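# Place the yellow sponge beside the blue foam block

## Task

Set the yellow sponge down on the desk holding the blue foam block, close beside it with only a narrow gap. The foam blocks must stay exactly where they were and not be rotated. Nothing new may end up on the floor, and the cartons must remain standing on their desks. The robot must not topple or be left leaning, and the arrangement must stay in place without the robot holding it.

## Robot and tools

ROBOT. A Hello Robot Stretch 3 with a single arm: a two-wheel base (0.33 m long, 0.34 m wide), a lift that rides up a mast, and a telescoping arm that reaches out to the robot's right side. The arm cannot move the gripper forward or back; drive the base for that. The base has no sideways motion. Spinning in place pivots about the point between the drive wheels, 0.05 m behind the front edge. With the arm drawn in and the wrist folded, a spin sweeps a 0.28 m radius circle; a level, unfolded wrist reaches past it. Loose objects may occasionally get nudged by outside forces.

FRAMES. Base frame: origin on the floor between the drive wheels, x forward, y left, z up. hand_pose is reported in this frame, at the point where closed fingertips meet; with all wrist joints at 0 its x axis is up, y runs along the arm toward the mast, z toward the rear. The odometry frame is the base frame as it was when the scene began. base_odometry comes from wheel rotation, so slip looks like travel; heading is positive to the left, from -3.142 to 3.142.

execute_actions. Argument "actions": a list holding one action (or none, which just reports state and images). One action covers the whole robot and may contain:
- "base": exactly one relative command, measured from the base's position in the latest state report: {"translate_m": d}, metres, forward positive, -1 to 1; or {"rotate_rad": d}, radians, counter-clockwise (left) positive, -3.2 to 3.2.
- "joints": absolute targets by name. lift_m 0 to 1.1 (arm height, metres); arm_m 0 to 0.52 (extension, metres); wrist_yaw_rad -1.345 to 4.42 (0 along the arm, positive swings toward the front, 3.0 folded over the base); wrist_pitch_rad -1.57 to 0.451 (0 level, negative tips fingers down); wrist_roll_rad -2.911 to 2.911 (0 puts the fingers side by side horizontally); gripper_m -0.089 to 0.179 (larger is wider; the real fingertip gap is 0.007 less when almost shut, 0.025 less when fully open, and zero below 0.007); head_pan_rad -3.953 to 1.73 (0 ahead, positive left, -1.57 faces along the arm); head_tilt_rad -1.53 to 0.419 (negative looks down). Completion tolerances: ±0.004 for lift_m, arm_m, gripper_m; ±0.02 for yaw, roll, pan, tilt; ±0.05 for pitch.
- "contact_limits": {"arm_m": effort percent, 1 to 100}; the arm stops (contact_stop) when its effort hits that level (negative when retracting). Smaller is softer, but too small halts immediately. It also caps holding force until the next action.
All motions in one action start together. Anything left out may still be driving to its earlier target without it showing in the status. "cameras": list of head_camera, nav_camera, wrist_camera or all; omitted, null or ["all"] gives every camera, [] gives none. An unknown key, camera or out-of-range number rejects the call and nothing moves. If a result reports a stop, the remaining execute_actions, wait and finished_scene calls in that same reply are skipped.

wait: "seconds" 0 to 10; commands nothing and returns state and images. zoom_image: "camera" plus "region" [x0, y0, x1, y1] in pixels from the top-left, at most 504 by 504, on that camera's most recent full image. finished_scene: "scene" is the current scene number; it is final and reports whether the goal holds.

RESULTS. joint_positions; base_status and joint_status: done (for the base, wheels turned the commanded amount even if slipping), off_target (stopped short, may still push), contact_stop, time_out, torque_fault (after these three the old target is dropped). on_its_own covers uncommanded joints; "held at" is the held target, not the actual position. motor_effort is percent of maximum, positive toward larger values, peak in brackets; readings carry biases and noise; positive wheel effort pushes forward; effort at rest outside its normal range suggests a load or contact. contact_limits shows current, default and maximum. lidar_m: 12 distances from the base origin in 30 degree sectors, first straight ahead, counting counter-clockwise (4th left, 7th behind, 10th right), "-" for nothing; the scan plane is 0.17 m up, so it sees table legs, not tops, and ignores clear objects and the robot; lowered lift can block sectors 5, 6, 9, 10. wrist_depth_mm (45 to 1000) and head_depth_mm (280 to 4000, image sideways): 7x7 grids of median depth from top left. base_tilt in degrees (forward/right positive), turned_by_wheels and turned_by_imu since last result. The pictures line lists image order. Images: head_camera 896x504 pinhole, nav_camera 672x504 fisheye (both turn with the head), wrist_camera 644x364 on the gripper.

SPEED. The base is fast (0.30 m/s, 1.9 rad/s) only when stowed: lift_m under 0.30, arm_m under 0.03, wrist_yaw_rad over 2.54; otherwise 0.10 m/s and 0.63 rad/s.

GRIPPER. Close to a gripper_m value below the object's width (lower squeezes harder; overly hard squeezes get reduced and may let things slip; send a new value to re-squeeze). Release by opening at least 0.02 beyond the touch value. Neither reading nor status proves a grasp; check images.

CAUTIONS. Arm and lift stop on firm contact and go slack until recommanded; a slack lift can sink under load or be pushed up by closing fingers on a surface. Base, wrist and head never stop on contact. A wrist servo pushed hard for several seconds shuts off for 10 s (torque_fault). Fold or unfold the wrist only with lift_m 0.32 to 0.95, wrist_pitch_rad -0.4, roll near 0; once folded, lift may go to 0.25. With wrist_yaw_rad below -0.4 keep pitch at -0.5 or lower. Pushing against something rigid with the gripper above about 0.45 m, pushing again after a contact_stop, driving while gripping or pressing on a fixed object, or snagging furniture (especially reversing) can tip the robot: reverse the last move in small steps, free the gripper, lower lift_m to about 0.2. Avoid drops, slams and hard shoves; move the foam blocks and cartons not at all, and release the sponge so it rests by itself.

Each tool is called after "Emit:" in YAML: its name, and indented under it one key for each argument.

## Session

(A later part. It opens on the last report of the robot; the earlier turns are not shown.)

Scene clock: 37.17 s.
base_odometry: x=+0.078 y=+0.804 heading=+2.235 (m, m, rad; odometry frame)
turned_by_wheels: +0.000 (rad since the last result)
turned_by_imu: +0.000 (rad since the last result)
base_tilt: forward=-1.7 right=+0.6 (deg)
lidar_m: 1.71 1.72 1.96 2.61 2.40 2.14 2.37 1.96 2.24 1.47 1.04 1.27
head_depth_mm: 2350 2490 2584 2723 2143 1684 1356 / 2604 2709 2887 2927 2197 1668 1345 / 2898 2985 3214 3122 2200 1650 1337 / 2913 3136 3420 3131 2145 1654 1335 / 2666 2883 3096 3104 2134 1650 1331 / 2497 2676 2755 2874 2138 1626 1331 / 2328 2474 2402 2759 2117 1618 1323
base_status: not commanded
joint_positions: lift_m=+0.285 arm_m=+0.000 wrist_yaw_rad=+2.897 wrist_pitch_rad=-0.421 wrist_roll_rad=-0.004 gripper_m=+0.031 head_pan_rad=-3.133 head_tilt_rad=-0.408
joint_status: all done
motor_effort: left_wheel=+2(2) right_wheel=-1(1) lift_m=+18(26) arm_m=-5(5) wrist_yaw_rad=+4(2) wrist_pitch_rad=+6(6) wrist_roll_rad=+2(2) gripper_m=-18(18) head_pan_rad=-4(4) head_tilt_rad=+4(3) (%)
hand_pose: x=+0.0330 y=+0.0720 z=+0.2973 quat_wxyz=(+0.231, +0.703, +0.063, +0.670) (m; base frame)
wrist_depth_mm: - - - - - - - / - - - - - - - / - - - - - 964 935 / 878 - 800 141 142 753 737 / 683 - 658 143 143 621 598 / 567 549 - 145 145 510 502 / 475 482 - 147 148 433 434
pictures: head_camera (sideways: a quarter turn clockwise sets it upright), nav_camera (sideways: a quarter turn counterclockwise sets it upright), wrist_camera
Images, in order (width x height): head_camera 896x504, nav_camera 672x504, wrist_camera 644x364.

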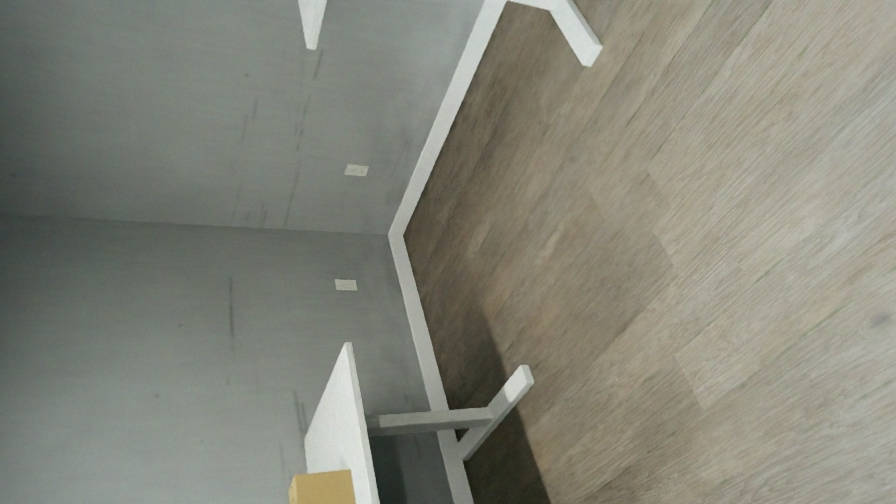

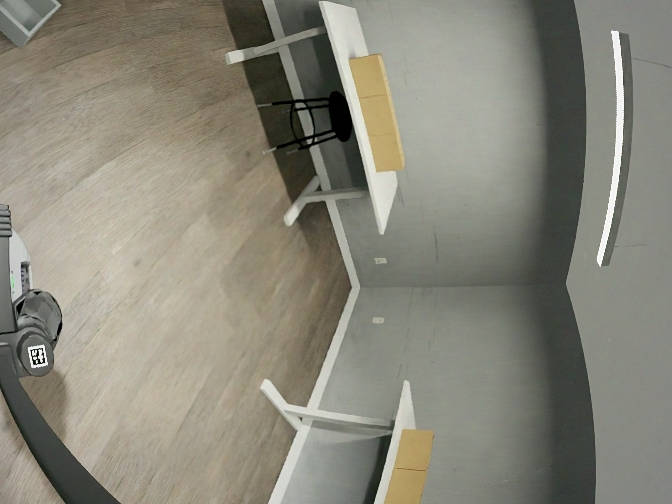

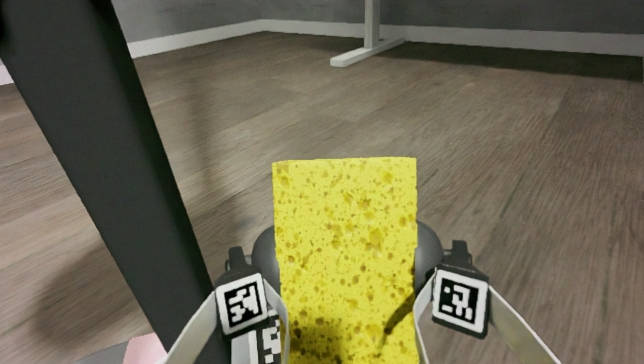

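Emit:
execute_actions:
  actions:
    - {"base":{"translate_m":-1.0}}
  cameras: []

Emit:
execute_actions:
  actions:
    - {"base":{"translate_m":-0.7},"joints":{"head_pan_rad":-2.3,"head_tilt_rad":-0.45}}
  cameras: ["head_camera","nav_camera"]

Scene clock: 42.50 s.
base_odometry: x=+0.695 y=+0.017 heading=+2.235 (m, m, rad; odometry frame)
turned_by_wheels: +0.000 (rad since the last result)
turned_by_imu: +0.000 (rad since the last result)
base_tilt: forward=-1.7 right=+0.6 (deg)
lidar_m: 2.26 2.62 2.52 1.77 1.36 1.81 1.96 1.11 1.12 2.10 1.94 1.83
head_depth_mm: 1762 1846 1942 2034 2105 1683 1355 / 1919 2028 2135 2301 2174 1665 1353 / 2087 2242 2398 2589 2168 1656 1345 / 2001 2167 2405 2624 2171 1642 1343 / 1848 1978 2164 2356 2140 1648 1342 / 1720 1834 1972 2124 2146 1631 1321 / 1608 1695 1835 1368 2024 1590 1323
base_status: done
joint_positions: lift_m=+0.285 arm_m=+0.000 wrist_yaw_rad=+2.897 wrist_pitch_rad=-0.421 wrist_roll_rad=-0.004 gripper_m=+0.031 head_pan_rad=-3.133 head_tilt_rad=-0.408
joint_status: not commanded
motor_effort: left_wheel=+2(7) right_wheel=-2(6) lift_m=+18(19) arm_m=-5(5) wrist_yaw_rad=+4(3) wrist_pitch_rad=+6(6) wrist_roll_rad=+2(2) gripper_m=-17(18) head_pan_rad=-4(5) head_tilt_rad=+4(3) (%)
hand_pose: x=+0.0329 y=+0.0720 z=+0.2973 quat_wxyz=(+0.231, +0.703, +0.063, +0.670) (m; base frame)
wrist_depth_mm: - - - - - - - / - - - - - - - / - - - - - 968 943 / 866 - 814 141 142 740 728 / 679 - 664 142 144 602 595 / 556 544 - 145 145 505 499 / 480 489 - 147 148 433 438
pictures: none
No camera images: the call's "cameras" was empty. Leave "cameras" out to get every camera's image.

Scene clock: 46.63 s.
base_odometry: x=+1.126 y=-0.534 heading=+2.235 (m, m, rad; odometry frame)
turned_by_wheels: +0.000 (rad since the last result)
turned_by_imu: +0.000 (rad since the last result)
base_tilt: forward=-2.0 right=+0.4 (deg)
lidar_m: 2.95 3.02 1.94 1.04 1.36 1.38 1.36 0.80 0.94 0.79 2.37 2.39
head_depth_mm: 1015 1092 1183 1302 1444 1573 1330 / 1030 1110 1207 1312 1433 799 1280 / 1036 1124 1224 1294 927 715 1248 / 1049 1139 1251 1294 918 708 1232 / 1063 1154 1271 1274 910 706 1299 / 1077 1171 1287 1258 834 703 1288 / 1097 1188 1308 1257 756 719 1282
base_status: done
joint_positions: lift_m=+0.285 arm_m=+0.000 wrist_yaw_rad=+2.897 wrist_pitch_rad=-0.421 wrist_roll_rad=-0.004 gripper_m=+0.031 head_pan_rad=-2.307 head_tilt_rad=-0.445
joint_status: all done
motor_effort: left_wheel=+2(6) right_wheel=-1(7) lift_m=+19(18) arm_m=-5(6) wrist_yaw_rad=+2(2) wrist_pitch_rad=+6(6) wrist_roll_rad=+2(2) gripper_m=-17(19) head_pan_rad=+4(52) head_tilt_rad=-2(6) (%)
hand_pose: x=+0.0329 y=+0.0721 z=+0.2973 quat_wxyz=(+0.231, +0.703, +0.063, +0.670) (m; base frame)
wrist_depth_mm: - - - - - - - / - - - - - - - / - - - - - 986 925 / 857 - 819 142 143 757 729 / 679 - 677 143 143 606 586 / 562 539 - 145 145 510 500 / 480 483 - 147 148 433 435
pictures: head_camera (sideways: a quarter turn clockwise sets it upright), nav_camera (sideways: a quarter turn counterclockwise sets it upright)
Images, in order (width x height): head_camera 896x504, nav_camera 672x504.

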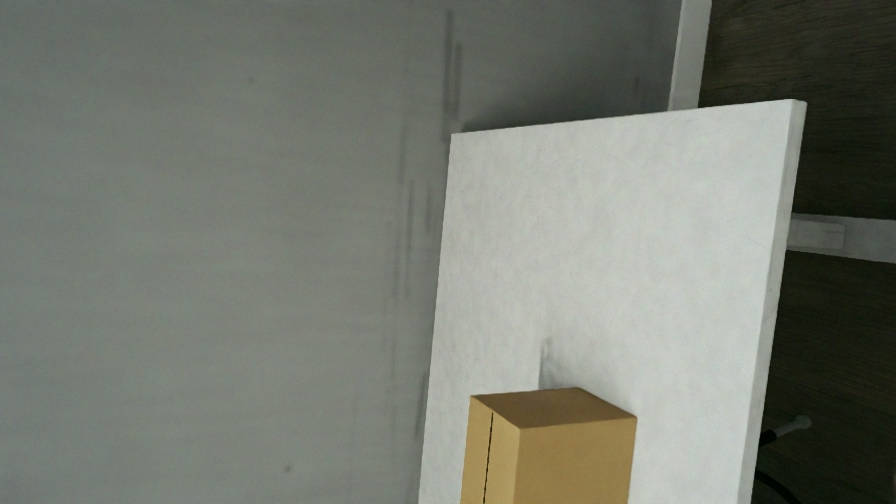

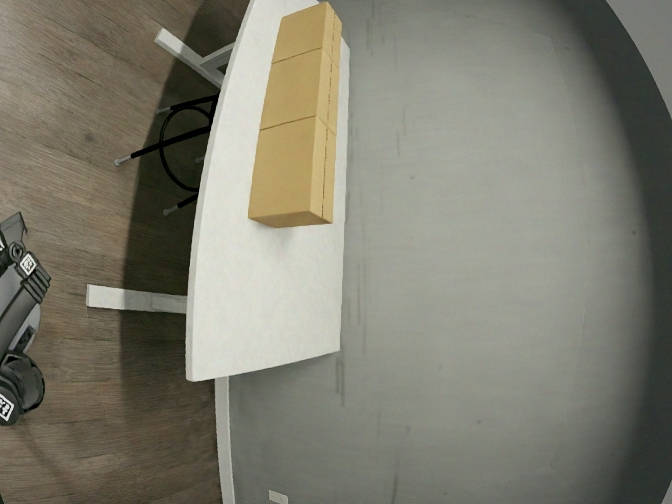

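Emit:
execute_actions:
  actions:
    - {"base":{"rotate_rad":-0.2},"joints":{"head_pan_rad":-1.3}}
  cameras: []

Emit:
execute_actions:
  actions:
    - {"base":{"translate_m":-0.9},"joints":{"head_pan_rad":-1.1,"head_tilt_rad":-0.45}}
  cameras: ["head_camera","nav_camera"]

Scene clock: 48.77 s.
base_odometry: x=+1.126 y=-0.534 heading=+2.035 (m, m, rad; odometry frame)
turned_by_wheels: -0.200 (rad since the last result)
turned_by_imu: -0.198 (rad since the last result)
base_tilt: forward=-1.6 right=+0.5 (deg)
lidar_m: 2.48 3.30 3.11 1.65 1.37 1.36 1.52 1.26 0.80 0.78 1.48 2.38
head_depth_mm: 1266 1336 1412 1344 750 724 1255 / 1401 1487 1573 914 837 743 1285 / 1558 1661 1754 959 913 1456 1278 / 1763 1905 2011 1072 998 1545 1303 / 2040 2211 2469 1197 1819 1587 1301 / 2190 2370 2593 1439 2036 1575 1289 / 2045 2228 2397 2554 2018 1570 1293
base_status: done
joint_positions: lift_m=+0.285 arm_m=+0.000 wrist_yaw_rad=+2.897 wrist_pitch_rad=-0.421 wrist_roll_rad=-0.004 gripper_m=+0.031 head_pan_rad=-1.307 head_tilt_rad=-0.445
joint_status: all done
motor_effort: left_wheel=+2(8) right_wheel=-2(6) lift_m=+18(18) arm_m=-5(5) wrist_yaw_rad=+2(2) wrist_pitch_rad=+6(6) wrist_roll_rad=+2(3) gripper_m=-18(18) head_pan_rad=+4(56) head_tilt_rad=-2(2) (%)
hand_pose: x=+0.0329 y=+0.0721 z=+0.2973 quat_wxyz=(+0.231, +0.703, +0.063, +0.670) (m; base frame)
wrist_depth_mm: - - - - - - - / - - - - - - - / - - - - 997 - 926 / 882 - 814 141 141 753 729 / 678 - 666 143 143 605 592 / 569 536 - 145 145 514 505 / 485 486 - 147 148 438 437
pictures: none
No camera images: the call's "cameras" was empty. Leave "cameras" out to get every camera's image.

Scene clock: 53.47 s.
base_odometry: x=+1.529 y=-1.339 heading=+2.035 (m, m, rad; odometry frame)
turned_by_wheels: +0.000 (rad since the last result)
turned_by_imu: +0.000 (rad since the last result)
base_tilt: forward=-1.7 right=+0.6 (deg)
lidar_m: 3.36 3.69 1.09 0.82 0.69 0.68 0.76 0.67 0.66 0.74 0.71 1.51
head_depth_mm: 799 830 864 910 942 1003 1058 / 917 955 1010 1064 979 1188 1229 / 1075 1130 1207 1230 926 1465 1277 / 1291 1392 1493 1298 923 1535 1272 / 1633 1784 1857 1281 914 957 1118 / 2257 2510 2400 1272 906 780 1296 / 2511 2702 2829 980 903 750 1283
base_status: done
joint_positions: lift_m=+0.285 arm_m=+0.000 wrist_yaw_rad=+2.897 wrist_pitch_rad=-0.421 wrist_roll_rad=-0.004 gripper_m=+0.031 head_pan_rad=-1.107 head_tilt_rad=-0.445
joint_status: all done
motor_effort: left_wheel=+2(6) right_wheel=-1(6) lift_m=+18(19) arm_m=-5(5) wrist_yaw_rad=+2(3) wrist_pitch_rad=+6(6) wrist_roll_rad=+2(2) gripper_m=-18(17) head_pan_rad=+4(25) head_tilt_rad=-2(0) (%)
hand_pose: x=+0.0329 y=+0.0721 z=+0.2973 quat_wxyz=(+0.231, +0.703, +0.063, +0.670) (m; base frame)
wrist_depth_mm: - 763 954 - - - - / - 788 - - - - - / 602 842 967 - - 969 955 / 624 - 823 141 141 763 739 / 617 - 666 142 143 605 587 / 564 547 - 145 145 513 498 / 477 485 - 147 148 429 437
pictures: head_camera (sideways: a quarter turn clockwise sets it upright), nav_camera (sideways: a quarter turn counterclockwise sets it upright)
Images, in order (width x height): head_camera 896x504, nav_camera 672x504.

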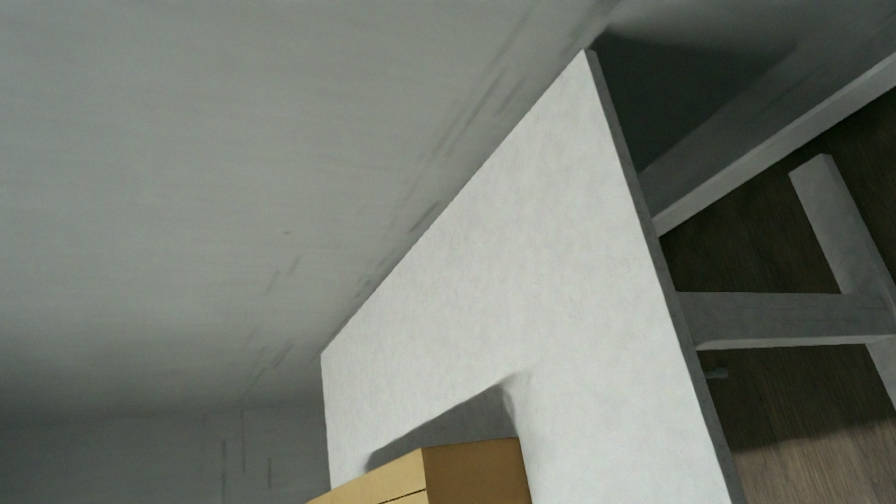

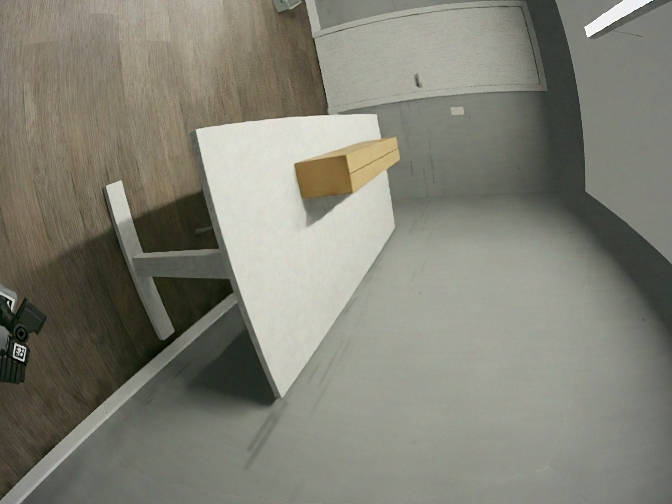

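Emit:
execute_actions:
  actions:
    - {"joints":{"head_pan_rad":1.15,"head_tilt_rad":-0.3}}
  cameras: ["head_camera","nav_camera"]

Scene clock: 55.30 s.
base_odometry: x=+1.529 y=-1.339 heading=+2.035 (m, m, rad; odometry frame)
turned_by_wheels: +0.000 (rad since the last result)
turned_by_imu: +0.000 (rad since the last result)
base_tilt: forward=-1.8 right=+0.5 (deg)
lidar_m: 3.36 3.68 1.09 0.82 0.69 0.68 0.76 0.66 0.66 0.74 0.71 1.52
head_depth_mm: 3401 3580 3795 3947 2572 1860 1472 / 3488 3646 3738 1135 2584 1855 1465 / 3507 3747 2298 1187 2515 1834 1411 / 2500 2671 2488 1198 2254 1712 1403 / 1782 1875 1914 1299 2139 1756 1393 / 1381 1439 1509 1299 1678 1677 1437 / 1130 1158 1206 1211 1303 1362 1358
base_status: not commanded
joint_positions: lift_m=+0.285 arm_m=+0.000 wrist_yaw_rad=+2.897 wrist_pitch_rad=-0.421 wrist_roll_rad=-0.004 gripper_m=+0.031 head_pan_rad=+1.143 head_tilt_rad=-0.310
joint_status: all done
motor_effort: left_wheel=+2(2) right_wheel=-1(1) lift_m=+19(18) arm_m=-5(5) wrist_yaw_rad=+2(2) wrist_pitch_rad=+5(6) wrist_roll_rad=+2(2) gripper_m=-18(16) head_pan_rad=+4(56) head_tilt_rad=+5(15) (%)
hand_pose: x=+0.0329 y=+0.0721 z=+0.2973 quat_wxyz=(+0.231, +0.703, +0.063, +0.670) (m; base frame)
wrist_depth_mm: - 752 972 - - - - / - 779 990 - - - - / 595 838 975 - - 996 965 / 626 - 805 142 142 734 732 / 634 - 678 143 144 610 597 / 563 540 - 145 144 515 496 / 482 484 - 148 148 433 430
pictures: head_camera (sideways: a quarter turn clockwise sets it upright), nav_camera (sideways: a quarter turn counterclockwise sets it upright)
Images, in order (width x height): head_camera 896x504, nav_camera 672x504.

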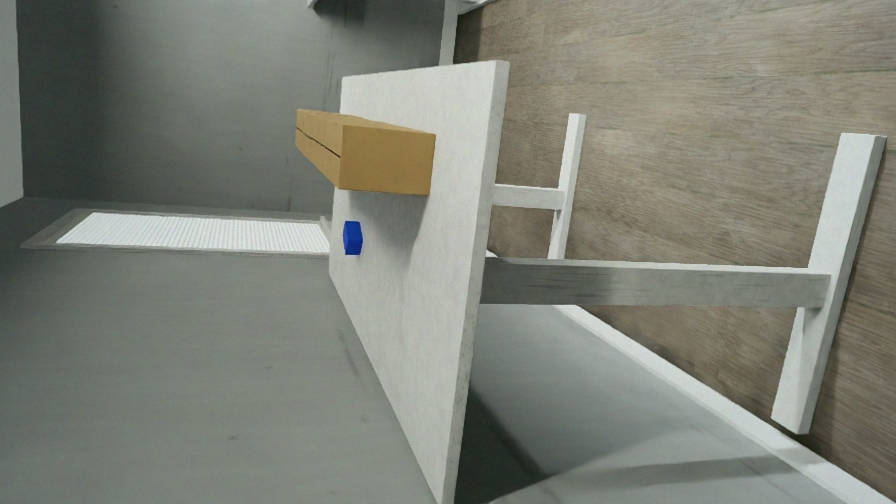

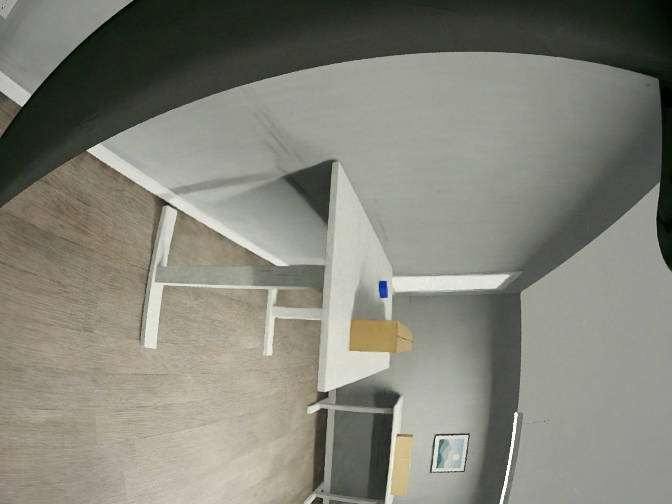

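Emit:
zoom_image:
  camera: "head_camera"
  region: [280, 60, 520, 300]

Region (280, 60, 520, 300) of head_camera's 896x504 image, scaled by 2.100, with more detail than that image has.

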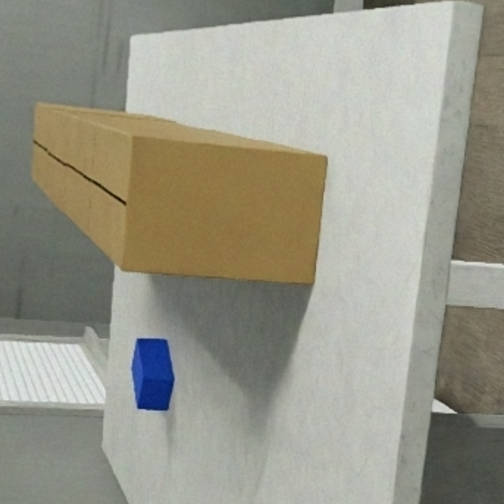

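Emit:
execute_actions:
  actions:
    - {"base":{"translate_m":0.5},"joints":{"head_pan_rad":-1.0,"head_tilt_rad":-0.8}}
  cameras: []

Emit:
execute_actions:
  actions:
    - {"base":{"rotate_rad":-2.23},"joints":{"head_pan_rad":-2.8,"head_tilt_rad":-0.6}}
  cameras: ["head_camera","nav_camera"]

Scene clock: 62.80 s.
base_odometry: x=+1.305 y=-0.892 heading=+2.035 (m, m, rad; odometry frame)
turned_by_wheels: +0.000 (rad since the last result)
turned_by_imu: -0.001 (rad since the last result)
base_tilt: forward=-1.9 right=+0.4 (deg)
lidar_m: 2.88 3.31 2.07 0.96 1.07 1.06 1.19 0.99 0.99 0.61 0.91 2.66
head_depth_mm: 1421 1319 959 803 667 610 1134 / 1652 1306 754 798 660 590 1125 / 2030 887 838 786 672 1247 1129 / 2362 1020 973 829 1483 1281 1112 / 2355 1260 1919 1754 1482 1270 1115 / 2301 2572 2189 1743 1474 1261 1117 / 2263 2486 2133 1746 1451 1251 1108
base_status: done
joint_positions: lift_m=+0.285 arm_m=+0.000 wrist_yaw_rad=+2.897 wrist_pitch_rad=-0.421 wrist_roll_rad=-0.004 gripper_m=+0.031 head_pan_rad=-0.993 head_tilt_rad=-0.791
joint_status: all done
motor_effort: left_wheel=+2(9) right_wheel=-1(5) lift_m=+19(18) arm_m=-5(6) wrist_yaw_rad=+3(2) wrist_pitch_rad=+5(6) wrist_roll_rad=+2(2) gripper_m=-17(17) head_pan_rad=-5(55) head_tilt_rad=-4(30) (%)
hand_pose: x=+0.0329 y=+0.0721 z=+0.2973 quat_wxyz=(+0.231, +0.703, +0.063, +0.670) (m; base frame)
wrist_depth_mm: - - - - - - - / - - - - - - - / 918 - - 985 989 976 920 / 865 - 807 141 141 751 730 / 685 - 682 143 143 607 606 / 560 548 - 145 145 509 506 / 477 486 - 147 147 430 434
pictures: none
No camera images: the call's "cameras" was empty. Leave "cameras" out to get every camera's image.

Scene clock: 65.47 s.
base_odometry: x=+1.305 y=-0.892 heading=-0.195 (m, m, rad; odometry frame)
turned_by_wheels: -2.230 (rad since the last result)
turned_by_imu: -2.209 (rad since the last result)
base_tilt: forward=-1.7 right=+0.5 (deg)
lidar_m: 0.99 0.61 0.91 2.66 2.83 3.64 2.07 0.97 1.08 1.06 1.12 1.02
head_depth_mm: 3031 3393 3213 2266 1755 1425 1210 / 3195 3484 3173 2248 1745 1424 1209 / 3145 1378 3139 2220 1738 1414 1202 / 2440 1076 2177 2211 1724 1413 1197 / 2027 905 852 2205 1685 1366 1193 / 1694 1101 849 2067 1680 1391 1183 / 1457 1277 890 1111 1404 1386 1181
base_status: done
joint_positions: lift_m=+0.285 arm_m=+0.000 wrist_yaw_rad=+2.897 wrist_pitch_rad=-0.421 wrist_roll_rad=-0.004 gripper_m=+0.031 head_pan_rad=-2.793 head_tilt_rad=-0.605
joint_status: all done
motor_effort: left_wheel=+2(11) right_wheel=-1(5) lift_m=+19(18) arm_m=-5(6) wrist_yaw_rad=+3(2) wrist_pitch_rad=+6(6) wrist_roll_rad=+2(2) gripper_m=-19(18) head_pan_rad=-4(56) head_tilt_rad=+2(20) (%)
hand_pose: x=+0.0329 y=+0.0720 z=+0.2973 quat_wxyz=(+0.231, +0.703, +0.063, +0.670) (m; base frame)
wrist_depth_mm: - - - - - - - / - - - - - - - / - - - - - 987 908 / 880 - 850 141 142 742 578 / 692 - 669 143 143 561 570 / 570 547 - 145 144 514 500 / 475 478 - 147 148 434 432
pictures: head_camera (sideways: a quarter turn clockwise sets it upright), nav_camera (sideways: a quarter turn counterclockwise sets it upright)
Images, in order (width x height): head_camera 896x504, nav_camera 672x504.

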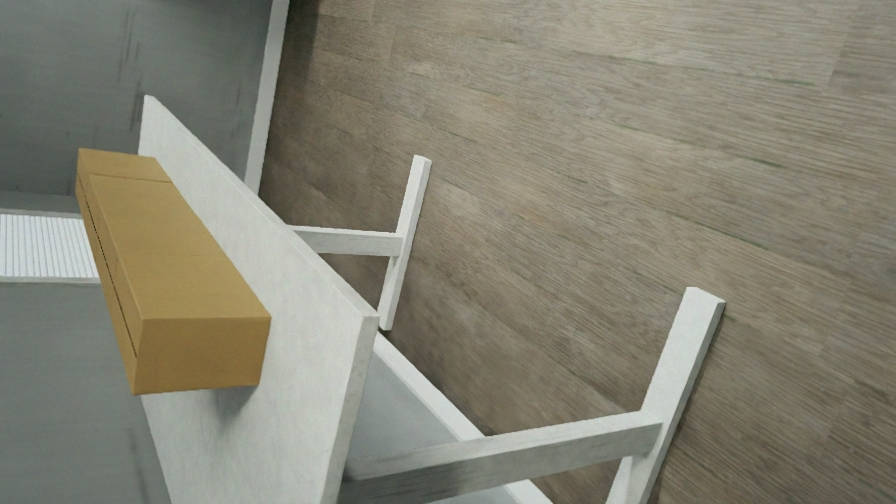

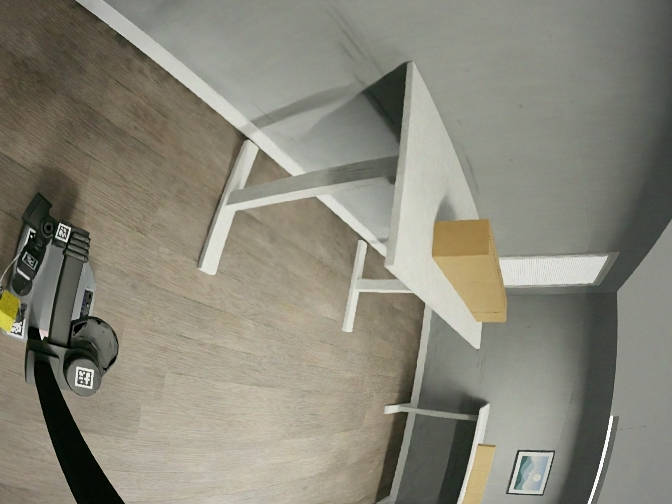

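Emit:
execute_actions:
  actions:
    - {"base":{"translate_m":-0.65},"joints":{"head_pan_rad":-2.0,"head_tilt_rad":-0.6}}
  cameras: []

Emit:
execute_actions:
  actions:
    - {"base":{"translate_m":-0.6}}
  cameras: ["head_camera","nav_camera"]

Scene clock: 71.40 s.
base_odometry: x=+0.668 y=-0.766 heading=-0.194 (m, m, rad; odometry frame)
turned_by_wheels: +0.000 (rad since the last result)
turned_by_imu: +0.000 (rad since the last result)
base_tilt: forward=-1.8 right=+0.6 (deg)
lidar_m: 1.23 1.30 1.58 2.69 2.60 3.08 2.67 1.38 0.60 0.60 1.08 1.54
head_depth_mm: 1077 1180 491 555 498 1430 1221 / 1029 1146 464 531 478 1415 1200 / 982 1075 446 500 459 1388 1199 / 937 1036 511 544 456 1342 1189 / 895 996 812 582 453 403 1170 / 859 950 802 577 451 389 1154 / 827 908 792 571 448 368 1181
base_status: done
joint_positions: lift_m=+0.285 arm_m=+0.000 wrist_yaw_rad=+2.897 wrist_pitch_rad=-0.421 wrist_roll_rad=-0.004 gripper_m=+0.031 head_pan_rad=-2.007 head_tilt_rad=-0.605
joint_status: all done
motor_effort: left_wheel=+2(4) right_wheel=-1(6) lift_m=+17(18) arm_m=-5(5) wrist_yaw_rad=+2(3) wrist_pitch_rad=+5(6) wrist_roll_rad=+2(2) gripper_m=-18(18) head_pan_rad=+4(51) head_tilt_rad=+2(2) (%)
hand_pose: x=+0.0329 y=+0.0720 z=+0.2973 quat_wxyz=(+0.231, +0.703, +0.063, +0.670) (m; base frame)
wrist_depth_mm: - - - - - - - / - - - - - - - / - - - - - 996 955 / 865 - 835 141 141 738 722 / 672 - 683 143 143 611 596 / 558 544 - 146 145 512 491 / 484 480 - 147 148 437 432
pictures: none
No camera images: the call's "cameras" was empty. Leave "cameras" out to get every camera's image.

Scene clock: 75.03 s.
base_odometry: x=+0.079 y=-0.650 heading=-0.194 (m, m, rad; odometry frame)
turned_by_wheels: +0.000 (rad since the last result)
turned_by_imu: +0.000 (rad since the last result)
base_tilt: forward=-1.6 right=+0.7 (deg)
lidar_m: 1.82 1.79 2.80 2.48 2.84 2.56 2.08 0.90 1.02 0.99 0.73 1.49
head_depth_mm: 1045 1159 454 515 467 1359 1213 / 985 1106 425 478 463 1327 1205 / 943 1061 409 447 460 407 1207 / 904 1008 392 418 456 384 1194 / 867 962 387 389 434 371 1162 / 828 919 382 367 417 370 1131 / 799 883 377 347 400 368 336
base_status: done
joint_positions: lift_m=+0.285 arm_m=+0.000 wrist_yaw_rad=+2.897 wrist_pitch_rad=-0.421 wrist_roll_rad=-0.004 gripper_m=+0.031 head_pan_rad=-2.007 head_tilt_rad=-0.605
joint_status: not commanded
motor_effort: left_wheel=+2(6) right_wheel=+0(7) lift_m=+19(19) arm_m=-5(6) wrist_yaw_rad=+3(3) wrist_pitch_rad=+5(6) wrist_roll_rad=+2(2) gripper_m=-18(17) head_pan_rad=+4(4) head_tilt_rad=+2(2) (%)
hand_pose: x=+0.0329 y=+0.0720 z=+0.2973 quat_wxyz=(+0.231, +0.703, +0.063, +0.670) (m; base frame)
wrist_depth_mm: - - - - - - - / - - - - - - - / - - - - - - 942 / 867 - 814 141 142 761 748 / 693 - 664 143 143 611 585 / 566 543 - 145 145 510 506 / 474 482 - 147 148 430 424
pictures: head_camera (sideways: a quarter turn clockwise sets it upright), nav_camera (sideways: a quarter turn counterclockwise sets it upright)
Images, in order (width x height): head_camera 896x504, nav_camera 672x504.

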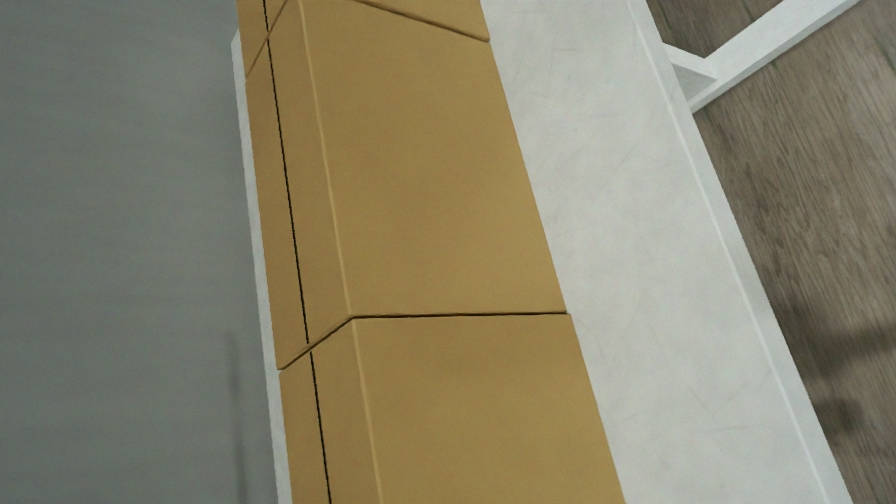

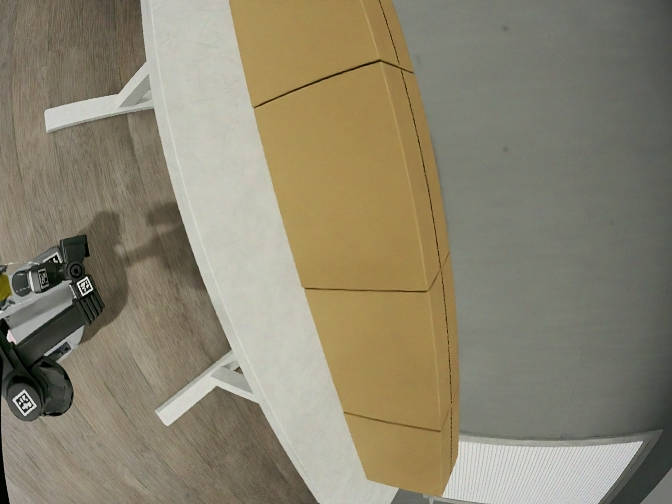

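Emit:
execute_actions:
  actions:
    - {"joints":{"lift_m":0.6,"wrist_yaw_rad":1.7,"head_pan_rad":-1.57,"head_tilt_rad":-1.3}}
  cameras: ["head_camera","nav_camera"]

Scene clock: 80.37 s.
base_odometry: x=+0.079 y=-0.650 heading=-0.194 (m, m, rad; odometry frame)
turned_by_wheels: +0.000 (rad since the last result)
turned_by_imu: -0.001 (rad since the last result)
base_tilt: forward=-1.7 right=+0.4 (deg)
lidar_m: 1.83 1.79 2.81 2.48 2.85 2.58 2.08 0.90 1.02 0.99 0.73 1.49
head_depth_mm: 360 378 1383 1342 1262 - - / 360 376 1380 1342 1273 - - / 361 374 1372 1346 - - - / 364 370 1357 - - - 1133 / 367 368 1367 1332 1233 1170 1117 / 369 366 1345 1311 1232 1175 1114 / 371 364 1333 1296 1200 1162 1114
base_status: not commanded
joint_positions: lift_m=+0.600 arm_m=+0.000 wrist_yaw_rad=+1.703 wrist_pitch_rad=-0.421 wrist_roll_rad=-0.004 gripper_m=+0.031 head_pan_rad=-1.577 head_tilt_rad=-1.284
joint_status: all done
motor_effort: left_wheel=+2(2) right_wheel=-1(1) lift_m=+31(32) arm_m=-5(6) wrist_yaw_rad=-3(4) wrist_pitch_rad=+6(6) wrist_roll_rad=+2(2) gripper_m=-18(18) head_pan_rad=+3(36) head_tilt_rad=-7(37) (%)
hand_pose: x=+0.2007 y=-0.1158 z=+0.6117 quat_wxyz=(+0.568, +0.617, -0.343, +0.424) (m; base frame)
wrist_depth_mm: - - - - - - - / - - - - - - - / - - - - - - - / - - - 141 141 - - / - - - 143 143 - - / - 960 948 145 145 916 890 / 827 830 795 147 148 758 762
pictures: head_camera (sideways: a quarter turn clockwise sets it upright), nav_camera (sideways: a quarter turn counterclockwise sets it upright)
Images, in order (width x height): head_camera 896x504, nav_camera 672x504.

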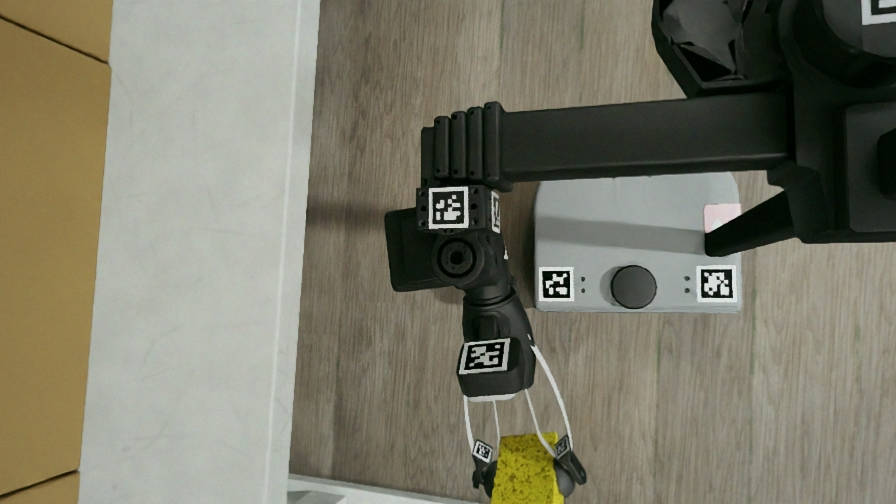

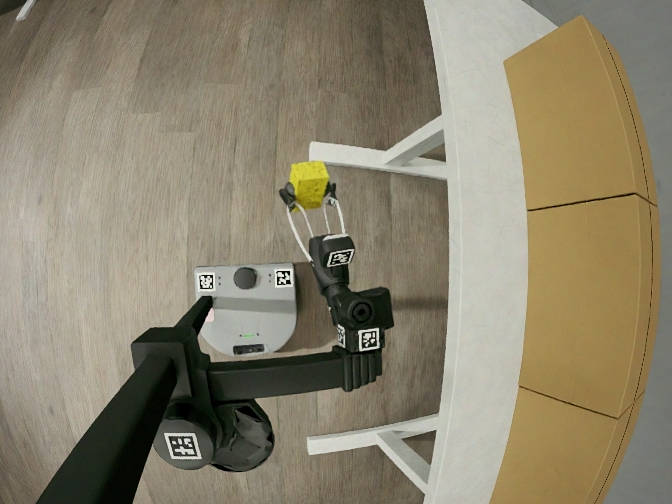

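Emit:
execute_actions:
  actions:
    - {"base":{"rotate_rad":-0.06},"joints":{"lift_m":0.68,"wrist_yaw_rad":3.05}}
  cameras: ["head_camera"]

Scene clock: 83.37 s.
base_odometry: x=+0.079 y=-0.650 heading=-0.254 (m, m, rad; odometry frame)
turned_by_wheels: -0.060 (rad since the last result)
turned_by_imu: -0.060 (rad since the last result)
base_tilt: forward=-1.7 right=+0.5 (deg)
lidar_m: 1.83 2.22 2.85 2.47 2.80 2.60 2.09 0.90 1.03 0.99 0.73 1.40
head_depth_mm: 370 378 1389 1337 1263 - - / 366 376 1380 - - - - / 365 373 1369 - - 1176 - / 365 371 1364 - - 518 1112 / 364 368 1367 1287 1238 1146 1112 / 364 366 1356 1306 1233 1172 1114 / 363 364 1348 1292 1225 1169 1112
base_status: done
joint_positions: lift_m=+0.680 arm_m=+0.000 wrist_yaw_rad=+3.046 wrist_pitch_rad=-0.420 wrist_roll_rad=-0.004 gripper_m=+0.031 head_pan_rad=-1.577 head_tilt_rad=-1.284
joint_status: all done
motor_effort: left_wheel=+2(6) right_wheel=-2(4) lift_m=+30(31) arm_m=-5(6) wrist_yaw_rad=+4(3) wrist_pitch_rad=+5(5) wrist_roll_rad=+2(2) gripper_m=-17(18) head_pan_rad=+4(4) head_tilt_rad=-7(8) (%)
hand_pose: x=+0.0000 y=+0.0778 z=+0.6918 quat_wxyz=(+0.180, +0.696, +0.115, +0.685) (m; base frame)
wrist_depth_mm: - - - - - - - / - - - - - - - / - - - - - - - / - - - 141 142 - - / - - - 143 143 - - / - - - 145 145 - 986 / 925 933 - 147 148 839 860
pictures: head_camera (sideways: a quarter turn clockwise sets it upright)
Images, in order (width x height): head_camera 896x504.

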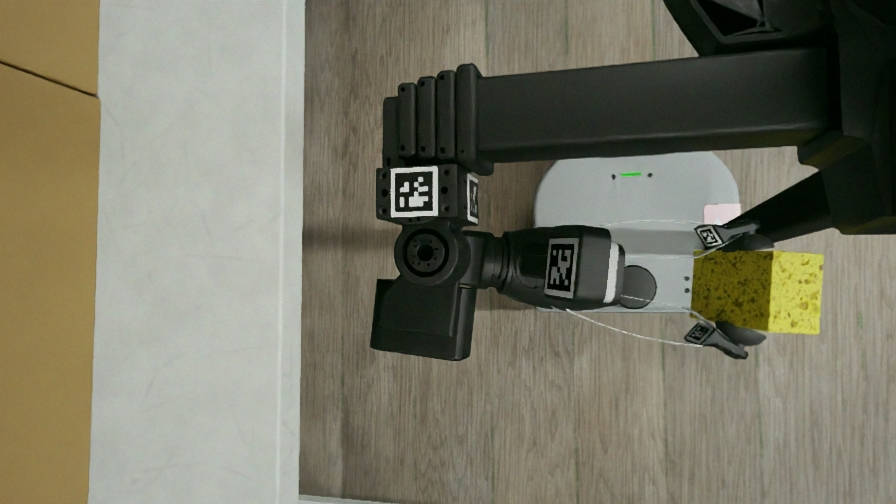

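Emit:
execute_actions:
  actions:
    - {"base":{"rotate_rad":-0.3}}
  cameras: []

Emit:
execute_actions:
  actions:
    - {"base":{"translate_m":-0.17},"joints":{"lift_m":0.72}}
  cameras: []

Emit:
execute_actions:
  actions:
    - {"base":{"rotate_rad":0.6},"joints":{"lift_m":0.95}}
  cameras: ["head_camera"]

Scene clock: 86.27 s.
base_odometry: x=+0.079 y=-0.650 heading=-0.554 (m, m, rad; odometry frame)
turned_by_wheels: -0.300 (rad since the last result)
turned_by_imu: -0.298 (rad since the last result)
base_tilt: forward=-1.7 right=+0.4 (deg)
lidar_m: 1.85 1.82 1.80 2.76 2.67 2.62 2.09 2.18 0.90 0.99 0.99 0.73
head_depth_mm: 404 388 1396 1343 1268 - - / 397 381 1413 - - - - / 391 375 1405 - - 1164 - / 385 370 1382 - - 509 1114 / 375 369 1365 1274 1238 1156 1106 / 360 366 1341 1307 1232 1177 1112 / 346 364 352 1289 1221 1165 1106
base_status: done
joint_positions: lift_m=+0.680 arm_m=+0.000 wrist_yaw_rad=+3.047 wrist_pitch_rad=-0.420 wrist_roll_rad=-0.004 gripper_m=+0.031 head_pan_rad=-1.577 head_tilt_rad=-1.284
joint_status: not commanded
motor_effort: left_wheel=+2(6) right_wheel=-2(4) lift_m=+31(31) arm_m=-5(5) wrist_yaw_rad=+4(2) wrist_pitch_rad=+6(6) wrist_roll_rad=+3(3) gripper_m=-17(17) head_pan_rad=+4(4) head_tilt_rad=-6(7) (%)
hand_pose: x=+0.0000 y=+0.0778 z=+0.6918 quat_wxyz=(+0.180, +0.696, +0.115, +0.685) (m; base frame)
wrist_depth_mm: - - - - - - - / - - - - - - - / - - - - - - - / - - - 141 141 - - / - - - 142 143 - - / - - - 145 145 - 1000 / 932 934 - 147 148 848 843
pictures: none
No camera images: the call's "cameras" was empty. Leave "cameras" out to get every camera's image.

Scene clock: 89.43 s.
base_odometry: x=-0.066 y=-0.561 heading=-0.554 (m, m, rad; odometry frame)
turned_by_wheels: +0.000 (rad since the last result)
turned_by_imu: +0.000 (rad since the last result)
base_tilt: forward=-1.6 right=+0.7 (deg)
lidar_m: 1.94 1.92 1.91 2.71 2.56 2.46 1.92 2.29 0.81 1.05 1.04 0.88
head_depth_mm: 403 1491 1419 1341 1265 - - / 401 1150 1385 - - - - / 398 1424 1412 1298 1283 1167 - / 396 385 1395 - - 490 1102 / 393 377 1403 1291 1240 1162 1101 / 388 372 1373 1304 1231 1174 1119 / 382 366 1373 1289 1228 1159 1116
base_status: done
joint_positions: lift_m=+0.720 arm_m=+0.000 wrist_yaw_rad=+3.047 wrist_pitch_rad=-0.420 wrist_roll_rad=-0.004 gripper_m=+0.031 head_pan_rad=-1.577 head_tilt_rad=-1.284
joint_status: all done
motor_effort: left_wheel=+2(5) right_wheel=-2(4) lift_m=+31(32) arm_m=-5(6) wrist_yaw_rad=+3(3) wrist_pitch_rad=+6(6) wrist_roll_rad=+2(2) gripper_m=-17(18) head_pan_rad=+4(4) head_tilt_rad=-7(7) (%)
hand_pose: x=+0.0000 y=+0.0778 z=+0.7318 quat_wxyz=(+0.180, +0.696, +0.115, +0.685) (m; base frame)
wrist_depth_mm: - - - - - - - / - - - - - - - / - - - - - - - / - - - 141 142 - - / - - - 143 143 - - / - - - 145 144 - - / 954 966 - 147 147 924 911
pictures: none
No camera images: the call's "cameras" was empty. Leave "cameras" out to get every camera's image.

Scene clock: 92.37 s.
base_odometry: x=-0.066 y=-0.561 heading=+0.046 (m, m, rad; odometry frame)
turned_by_wheels: +0.600 (rad since the last result)
turned_by_imu: +0.596 (rad since the last result)
base_tilt: forward=-1.7 right=+0.6 (deg)
lidar_m: 1.98 2.48 2.71 2.41 2.66 1.92 1.99 0.82 1.04 1.05 0.88 2.24
head_depth_mm: - - 1401 1332 1263 1212 1153 / - - 1408 1325 1262 1195 1138 / - - 1394 - - 1167 - / - - - - - - 295 / 401 - 1371 1312 1228 1170 288 / 398 - 1368 1299 1233 1172 - / 387 1333 1353 1293 1233 1167 1111
base_status: done
joint_positions: lift_m=+0.950 arm_m=+0.000 wrist_yaw_rad=+3.047 wrist_pitch_rad=-0.420 wrist_roll_rad=-0.004 gripper_m=+0.031 head_pan_rad=-1.577 head_tilt_rad=-1.284
joint_status: all done
motor_effort: left_wheel=-2(5) right_wheel=+2(4) lift_m=+30(32) arm_m=-5(5) wrist_yaw_rad=+2(3) wrist_pitch_rad=+6(6) wrist_roll_rad=+2(2) gripper_m=-18(18) head_pan_rad=+3(4) head_tilt_rad=-7(7) (%)
hand_pose: x=+0.0000 y=+0.0778 z=+0.9618 quat_wxyz=(+0.180, +0.696, +0.115, +0.685) (m; base frame)
wrist_depth_mm: - - - - - - - / - - - - - - - / - - - - - - - / - - - 142 142 - - / - - - 143 144 - - / - - - 145 145 - - / - - - 147 147 - -
pictures: head_camera (sideways: a quarter turn clockwise sets it upright)
Images, in order (width x height): head_camera 896x504.

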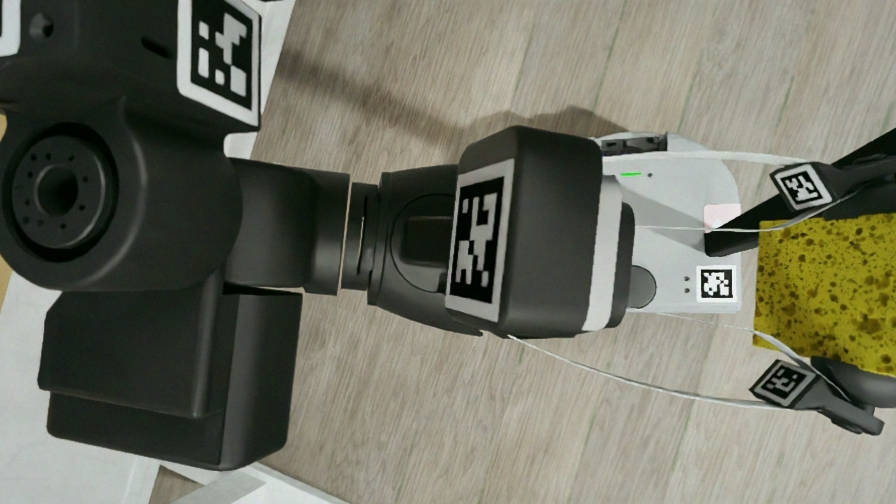

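Emit:
execute_actions:
  actions:
    - {"base":{"translate_m":-0.2},"joints":{"wrist_yaw_rad":1.8}}
  cameras: []

Emit:
execute_actions:
  actions:
    - {"base":{"rotate_rad":-0.3},"joints":{"lift_m":1.099,"wrist_pitch_rad":0.4,"head_tilt_rad":-0.3,"head_pan_rad":-1.2}}

Scene clock: 96.27 s.
base_odometry: x=-0.265 y=-0.570 heading=+0.046 (m, m, rad; odometry frame)
turned_by_wheels: +0.000 (rad since the last result)
turned_by_imu: +0.000 (rad since the last result)
base_tilt: forward=-1.8 right=+0.8 (deg)
lidar_m: 2.17 2.68 2.45 2.55 2.46 1.74 1.88 0.65 0.99 0.99 0.99 2.10
head_depth_mm: - - 359 1307 1249 1196 1148 / - - 361 1330 1257 1195 1135 / - - 1376 1330 1278 1167 1145 / - - - 1315 - - 1127 / 381 368 - 1305 1238 1165 1124 / 382 366 - 1289 1229 1168 1118 / 382 367 - 1273 1227 1172 1118
base_status: done
joint_positions: lift_m=+0.950 arm_m=+0.000 wrist_yaw_rad=+1.804 wrist_pitch_rad=-0.420 wrist_roll_rad=-0.004 gripper_m=+0.031 head_pan_rad=-1.577 head_tilt_rad=-1.284
joint_status: all done
motor_effort: left_wheel=-2(7) right_wheel=+2(2) lift_m=+31(31) arm_m=-5(6) wrist_yaw_rad=-3(4) wrist_pitch_rad=+5(5) wrist_roll_rad=+2(2) gripper_m=-18(18) head_pan_rad=+4(4) head_tilt_rad=-7(7) (%)
hand_pose: x=+0.1967 y=-0.0938 z=+0.9618 quat_wxyz=(+0.546, +0.633, -0.312, +0.452) (m; base frame)
wrist_depth_mm: - - - - - - - / - - - - - - - / - - - - - - - / - - - 141 142 - - / - - - 143 143 - - / - - - 144 145 - - / - - - 147 148 - -
pictures: none
No camera images: the call's "cameras" was empty. Leave "cameras" out to get every camera's image.

Scene clock: 98.43 s.
base_odometry: x=-0.265 y=-0.570 heading=-0.254 (m, m, rad; odometry frame)
turned_by_wheels: -0.300 (rad since the last result)
turned_by_imu: -0.298 (rad since the last result)
base_tilt: forward=-1.9 right=+0.3 (deg)
lidar_m: 2.17 2.31 2.85 2.46 2.56 2.23 1.74 1.41 0.65 0.99 1.02 0.99
head_depth_mm: 794 834 888 927 - - - / - - 914 963 388 - - / - - - - - - 374 / - - - - - - - / - - - 1077 - - - / 926 987 1064 1102 - - - / 960 1021 1093 1144 - - -
base_status: done
joint_positions: lift_m=+1.097 arm_m=+0.000 wrist_yaw_rad=+1.803 wrist_pitch_rad=+0.376 wrist_roll_rad=-0.004 gripper_m=+0.031 head_pan_rad=-1.207 head_tilt_rad=-0.310
joint_status: all done
joint sent to its limit — the command would take lift_m past its upper limit, so that joint was sent only as far as its limit.
motor_effort: left_wheel=+2(7) right_wheel=-1(4) lift_m=+30(33) arm_m=-5(5) wrist_yaw_rad=-2(4) wrist_pitch_rad=+7(8) wrist_roll_rad=+2(2) gripper_m=-18(17) head_pan_rad=+4(34) head_tilt_rad=+4(39) (%)
hand_pose: x=+0.2192 y=-0.0884 z=+1.3073 quat_wxyz=(+0.329, +0.461, -0.534, +0.628) (m; base frame)
wrist_depth_mm: - - - - - - - / - - - - - - - / - - - - - - - / - - - 141 141 - - / - - - 143 143 - - / - - - 145 144 - - / - - - 147 147 - -
pictures: head_camera (sideways: a quarter turn clockwise sets it upright), nav_camera (sideways: a quarter turn counterclockwise sets it upright), wrist_camera
Images, in order (width x height): head_camera 896x504, nav_camera 672x504, wrist_camera 644x364.

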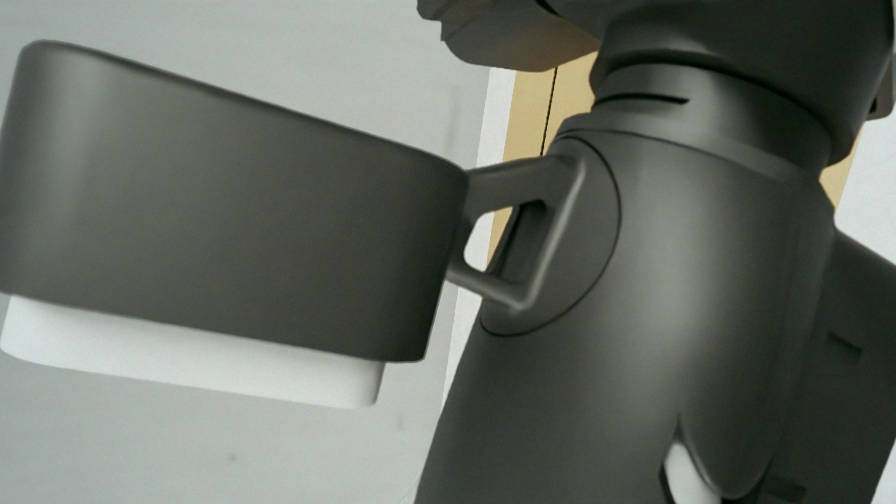

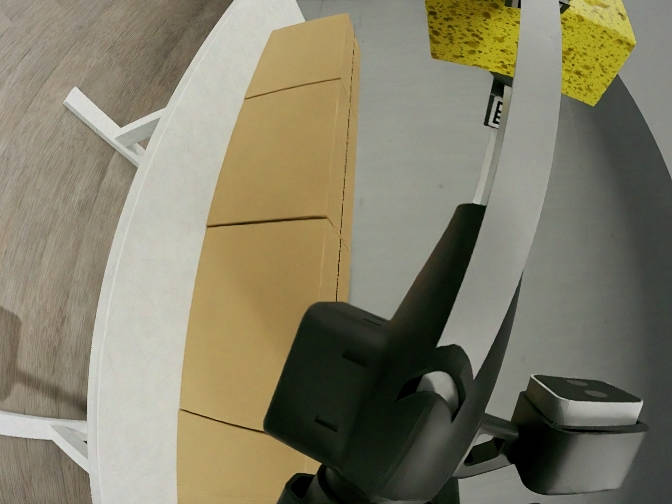

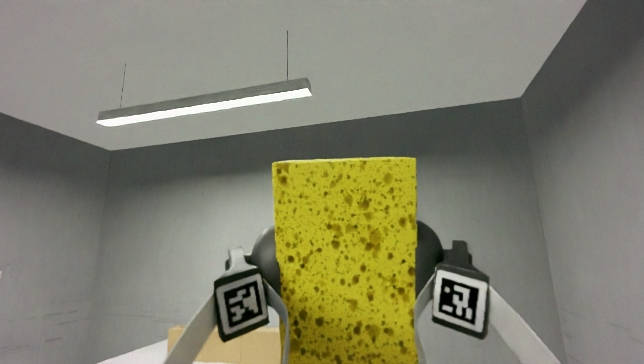

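Emit:
execute_actions:
  actions:
    - {"joints":{"wrist_yaw_rad":0.0,"arm_m":0.2,"wrist_pitch_rad":0.25,"head_pan_rad":-1.3,"head_tilt_rad":-0.3}}

Scene clock: 101.83 s.
base_odometry: x=-0.265 y=-0.570 heading=-0.254 (m, m, rad; odometry frame)
turned_by_wheels: +0.000 (rad since the last result)
turned_by_imu: +0.000 (rad since the last result)
base_tilt: forward=-1.7 right=+0.6 (deg)
lidar_m: 2.17 2.31 2.85 2.46 2.55 2.24 1.73 1.41 0.65 0.99 1.02 0.99
head_depth_mm: 797 830 - - 349 326 352 / 813 859 915 961 348 338 364 / 827 877 930 974 344 349 374 / 849 898 957 1005 345 360 382 / 864 920 977 1018 357 373 390 / 889 945 1006 1045 364 385 391 / 908 963 1038 1066 373 400 391
base_status: not commanded
joint_positions: lift_m=+1.097 arm_m=+0.200 wrist_yaw_rad=+0.003 wrist_pitch_rad=+0.230 wrist_roll_rad=-0.004 gripper_m=+0.031 head_pan_rad=-1.293 head_tilt_rad=-0.310
joint_status: all done
motor_effort: left_wheel=+2(2) right_wheel=-1(1) lift_m=+31(31) arm_m=+7(9) wrist_yaw_rad=-2(5) wrist_pitch_rad=+5(6) wrist_roll_rad=+2(2) gripper_m=-17(16) head_pan_rad=-4(17) head_tilt_rad=+4(4) (%)
hand_pose: x=-0.0206 y=-0.5996 z=+1.2706 quat_wxyz=(+0.704, -0.080, -0.701, +0.082) (m; base frame)
wrist_depth_mm: 602 604 594 582 580 580 575 / 587 594 596 583 578 574 568 / 585 579 589 570 557 560 564 / 577 571 568 141 141 548 552 / 585 568 566 143 143 547 535 / 572 563 560 144 145 535 541 / 556 552 549 147 148 536 533
pictures: head_camera (sideways: a quarter turn clockwise sets it upright), nav_camera (sideways: a quarter turn counterclockwise sets it upright), wrist_camera
Images, in order (width x height): head_camera 896x504, nav_camera 672x504, wrist_camera 644x364.

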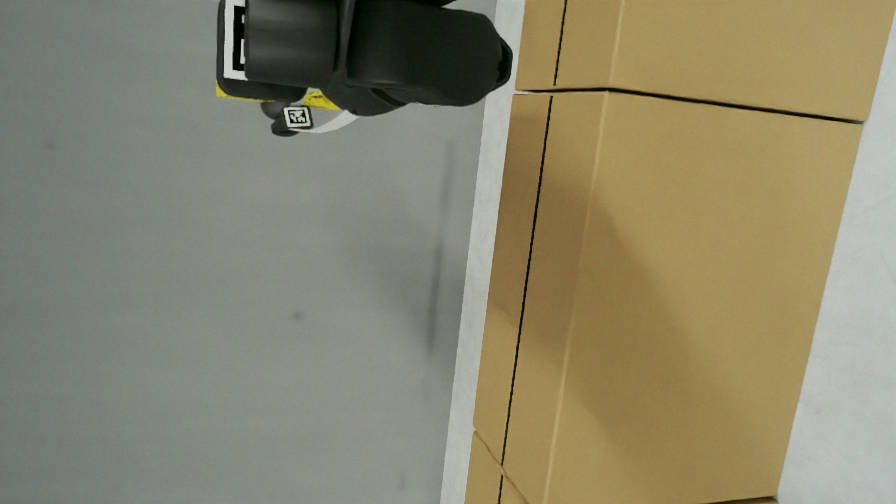

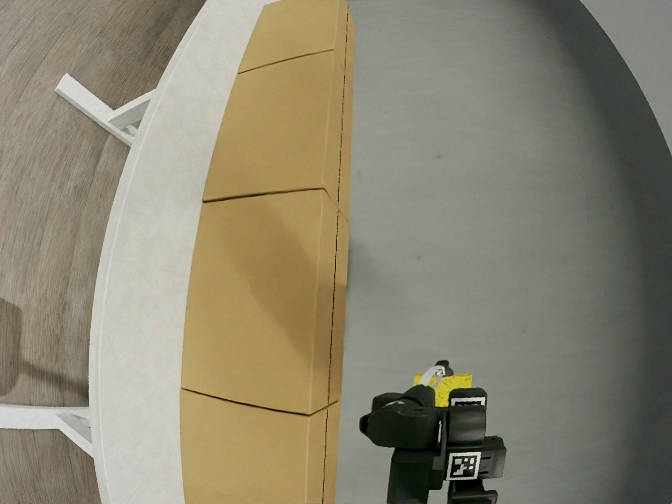

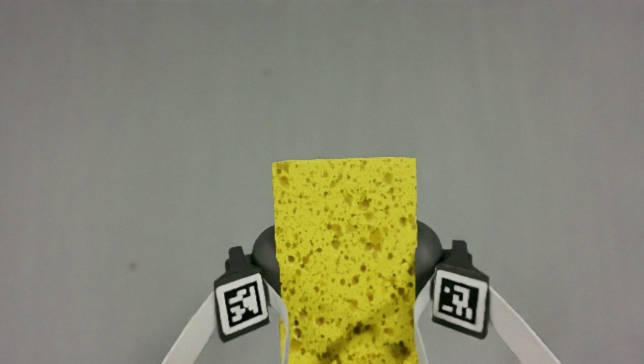

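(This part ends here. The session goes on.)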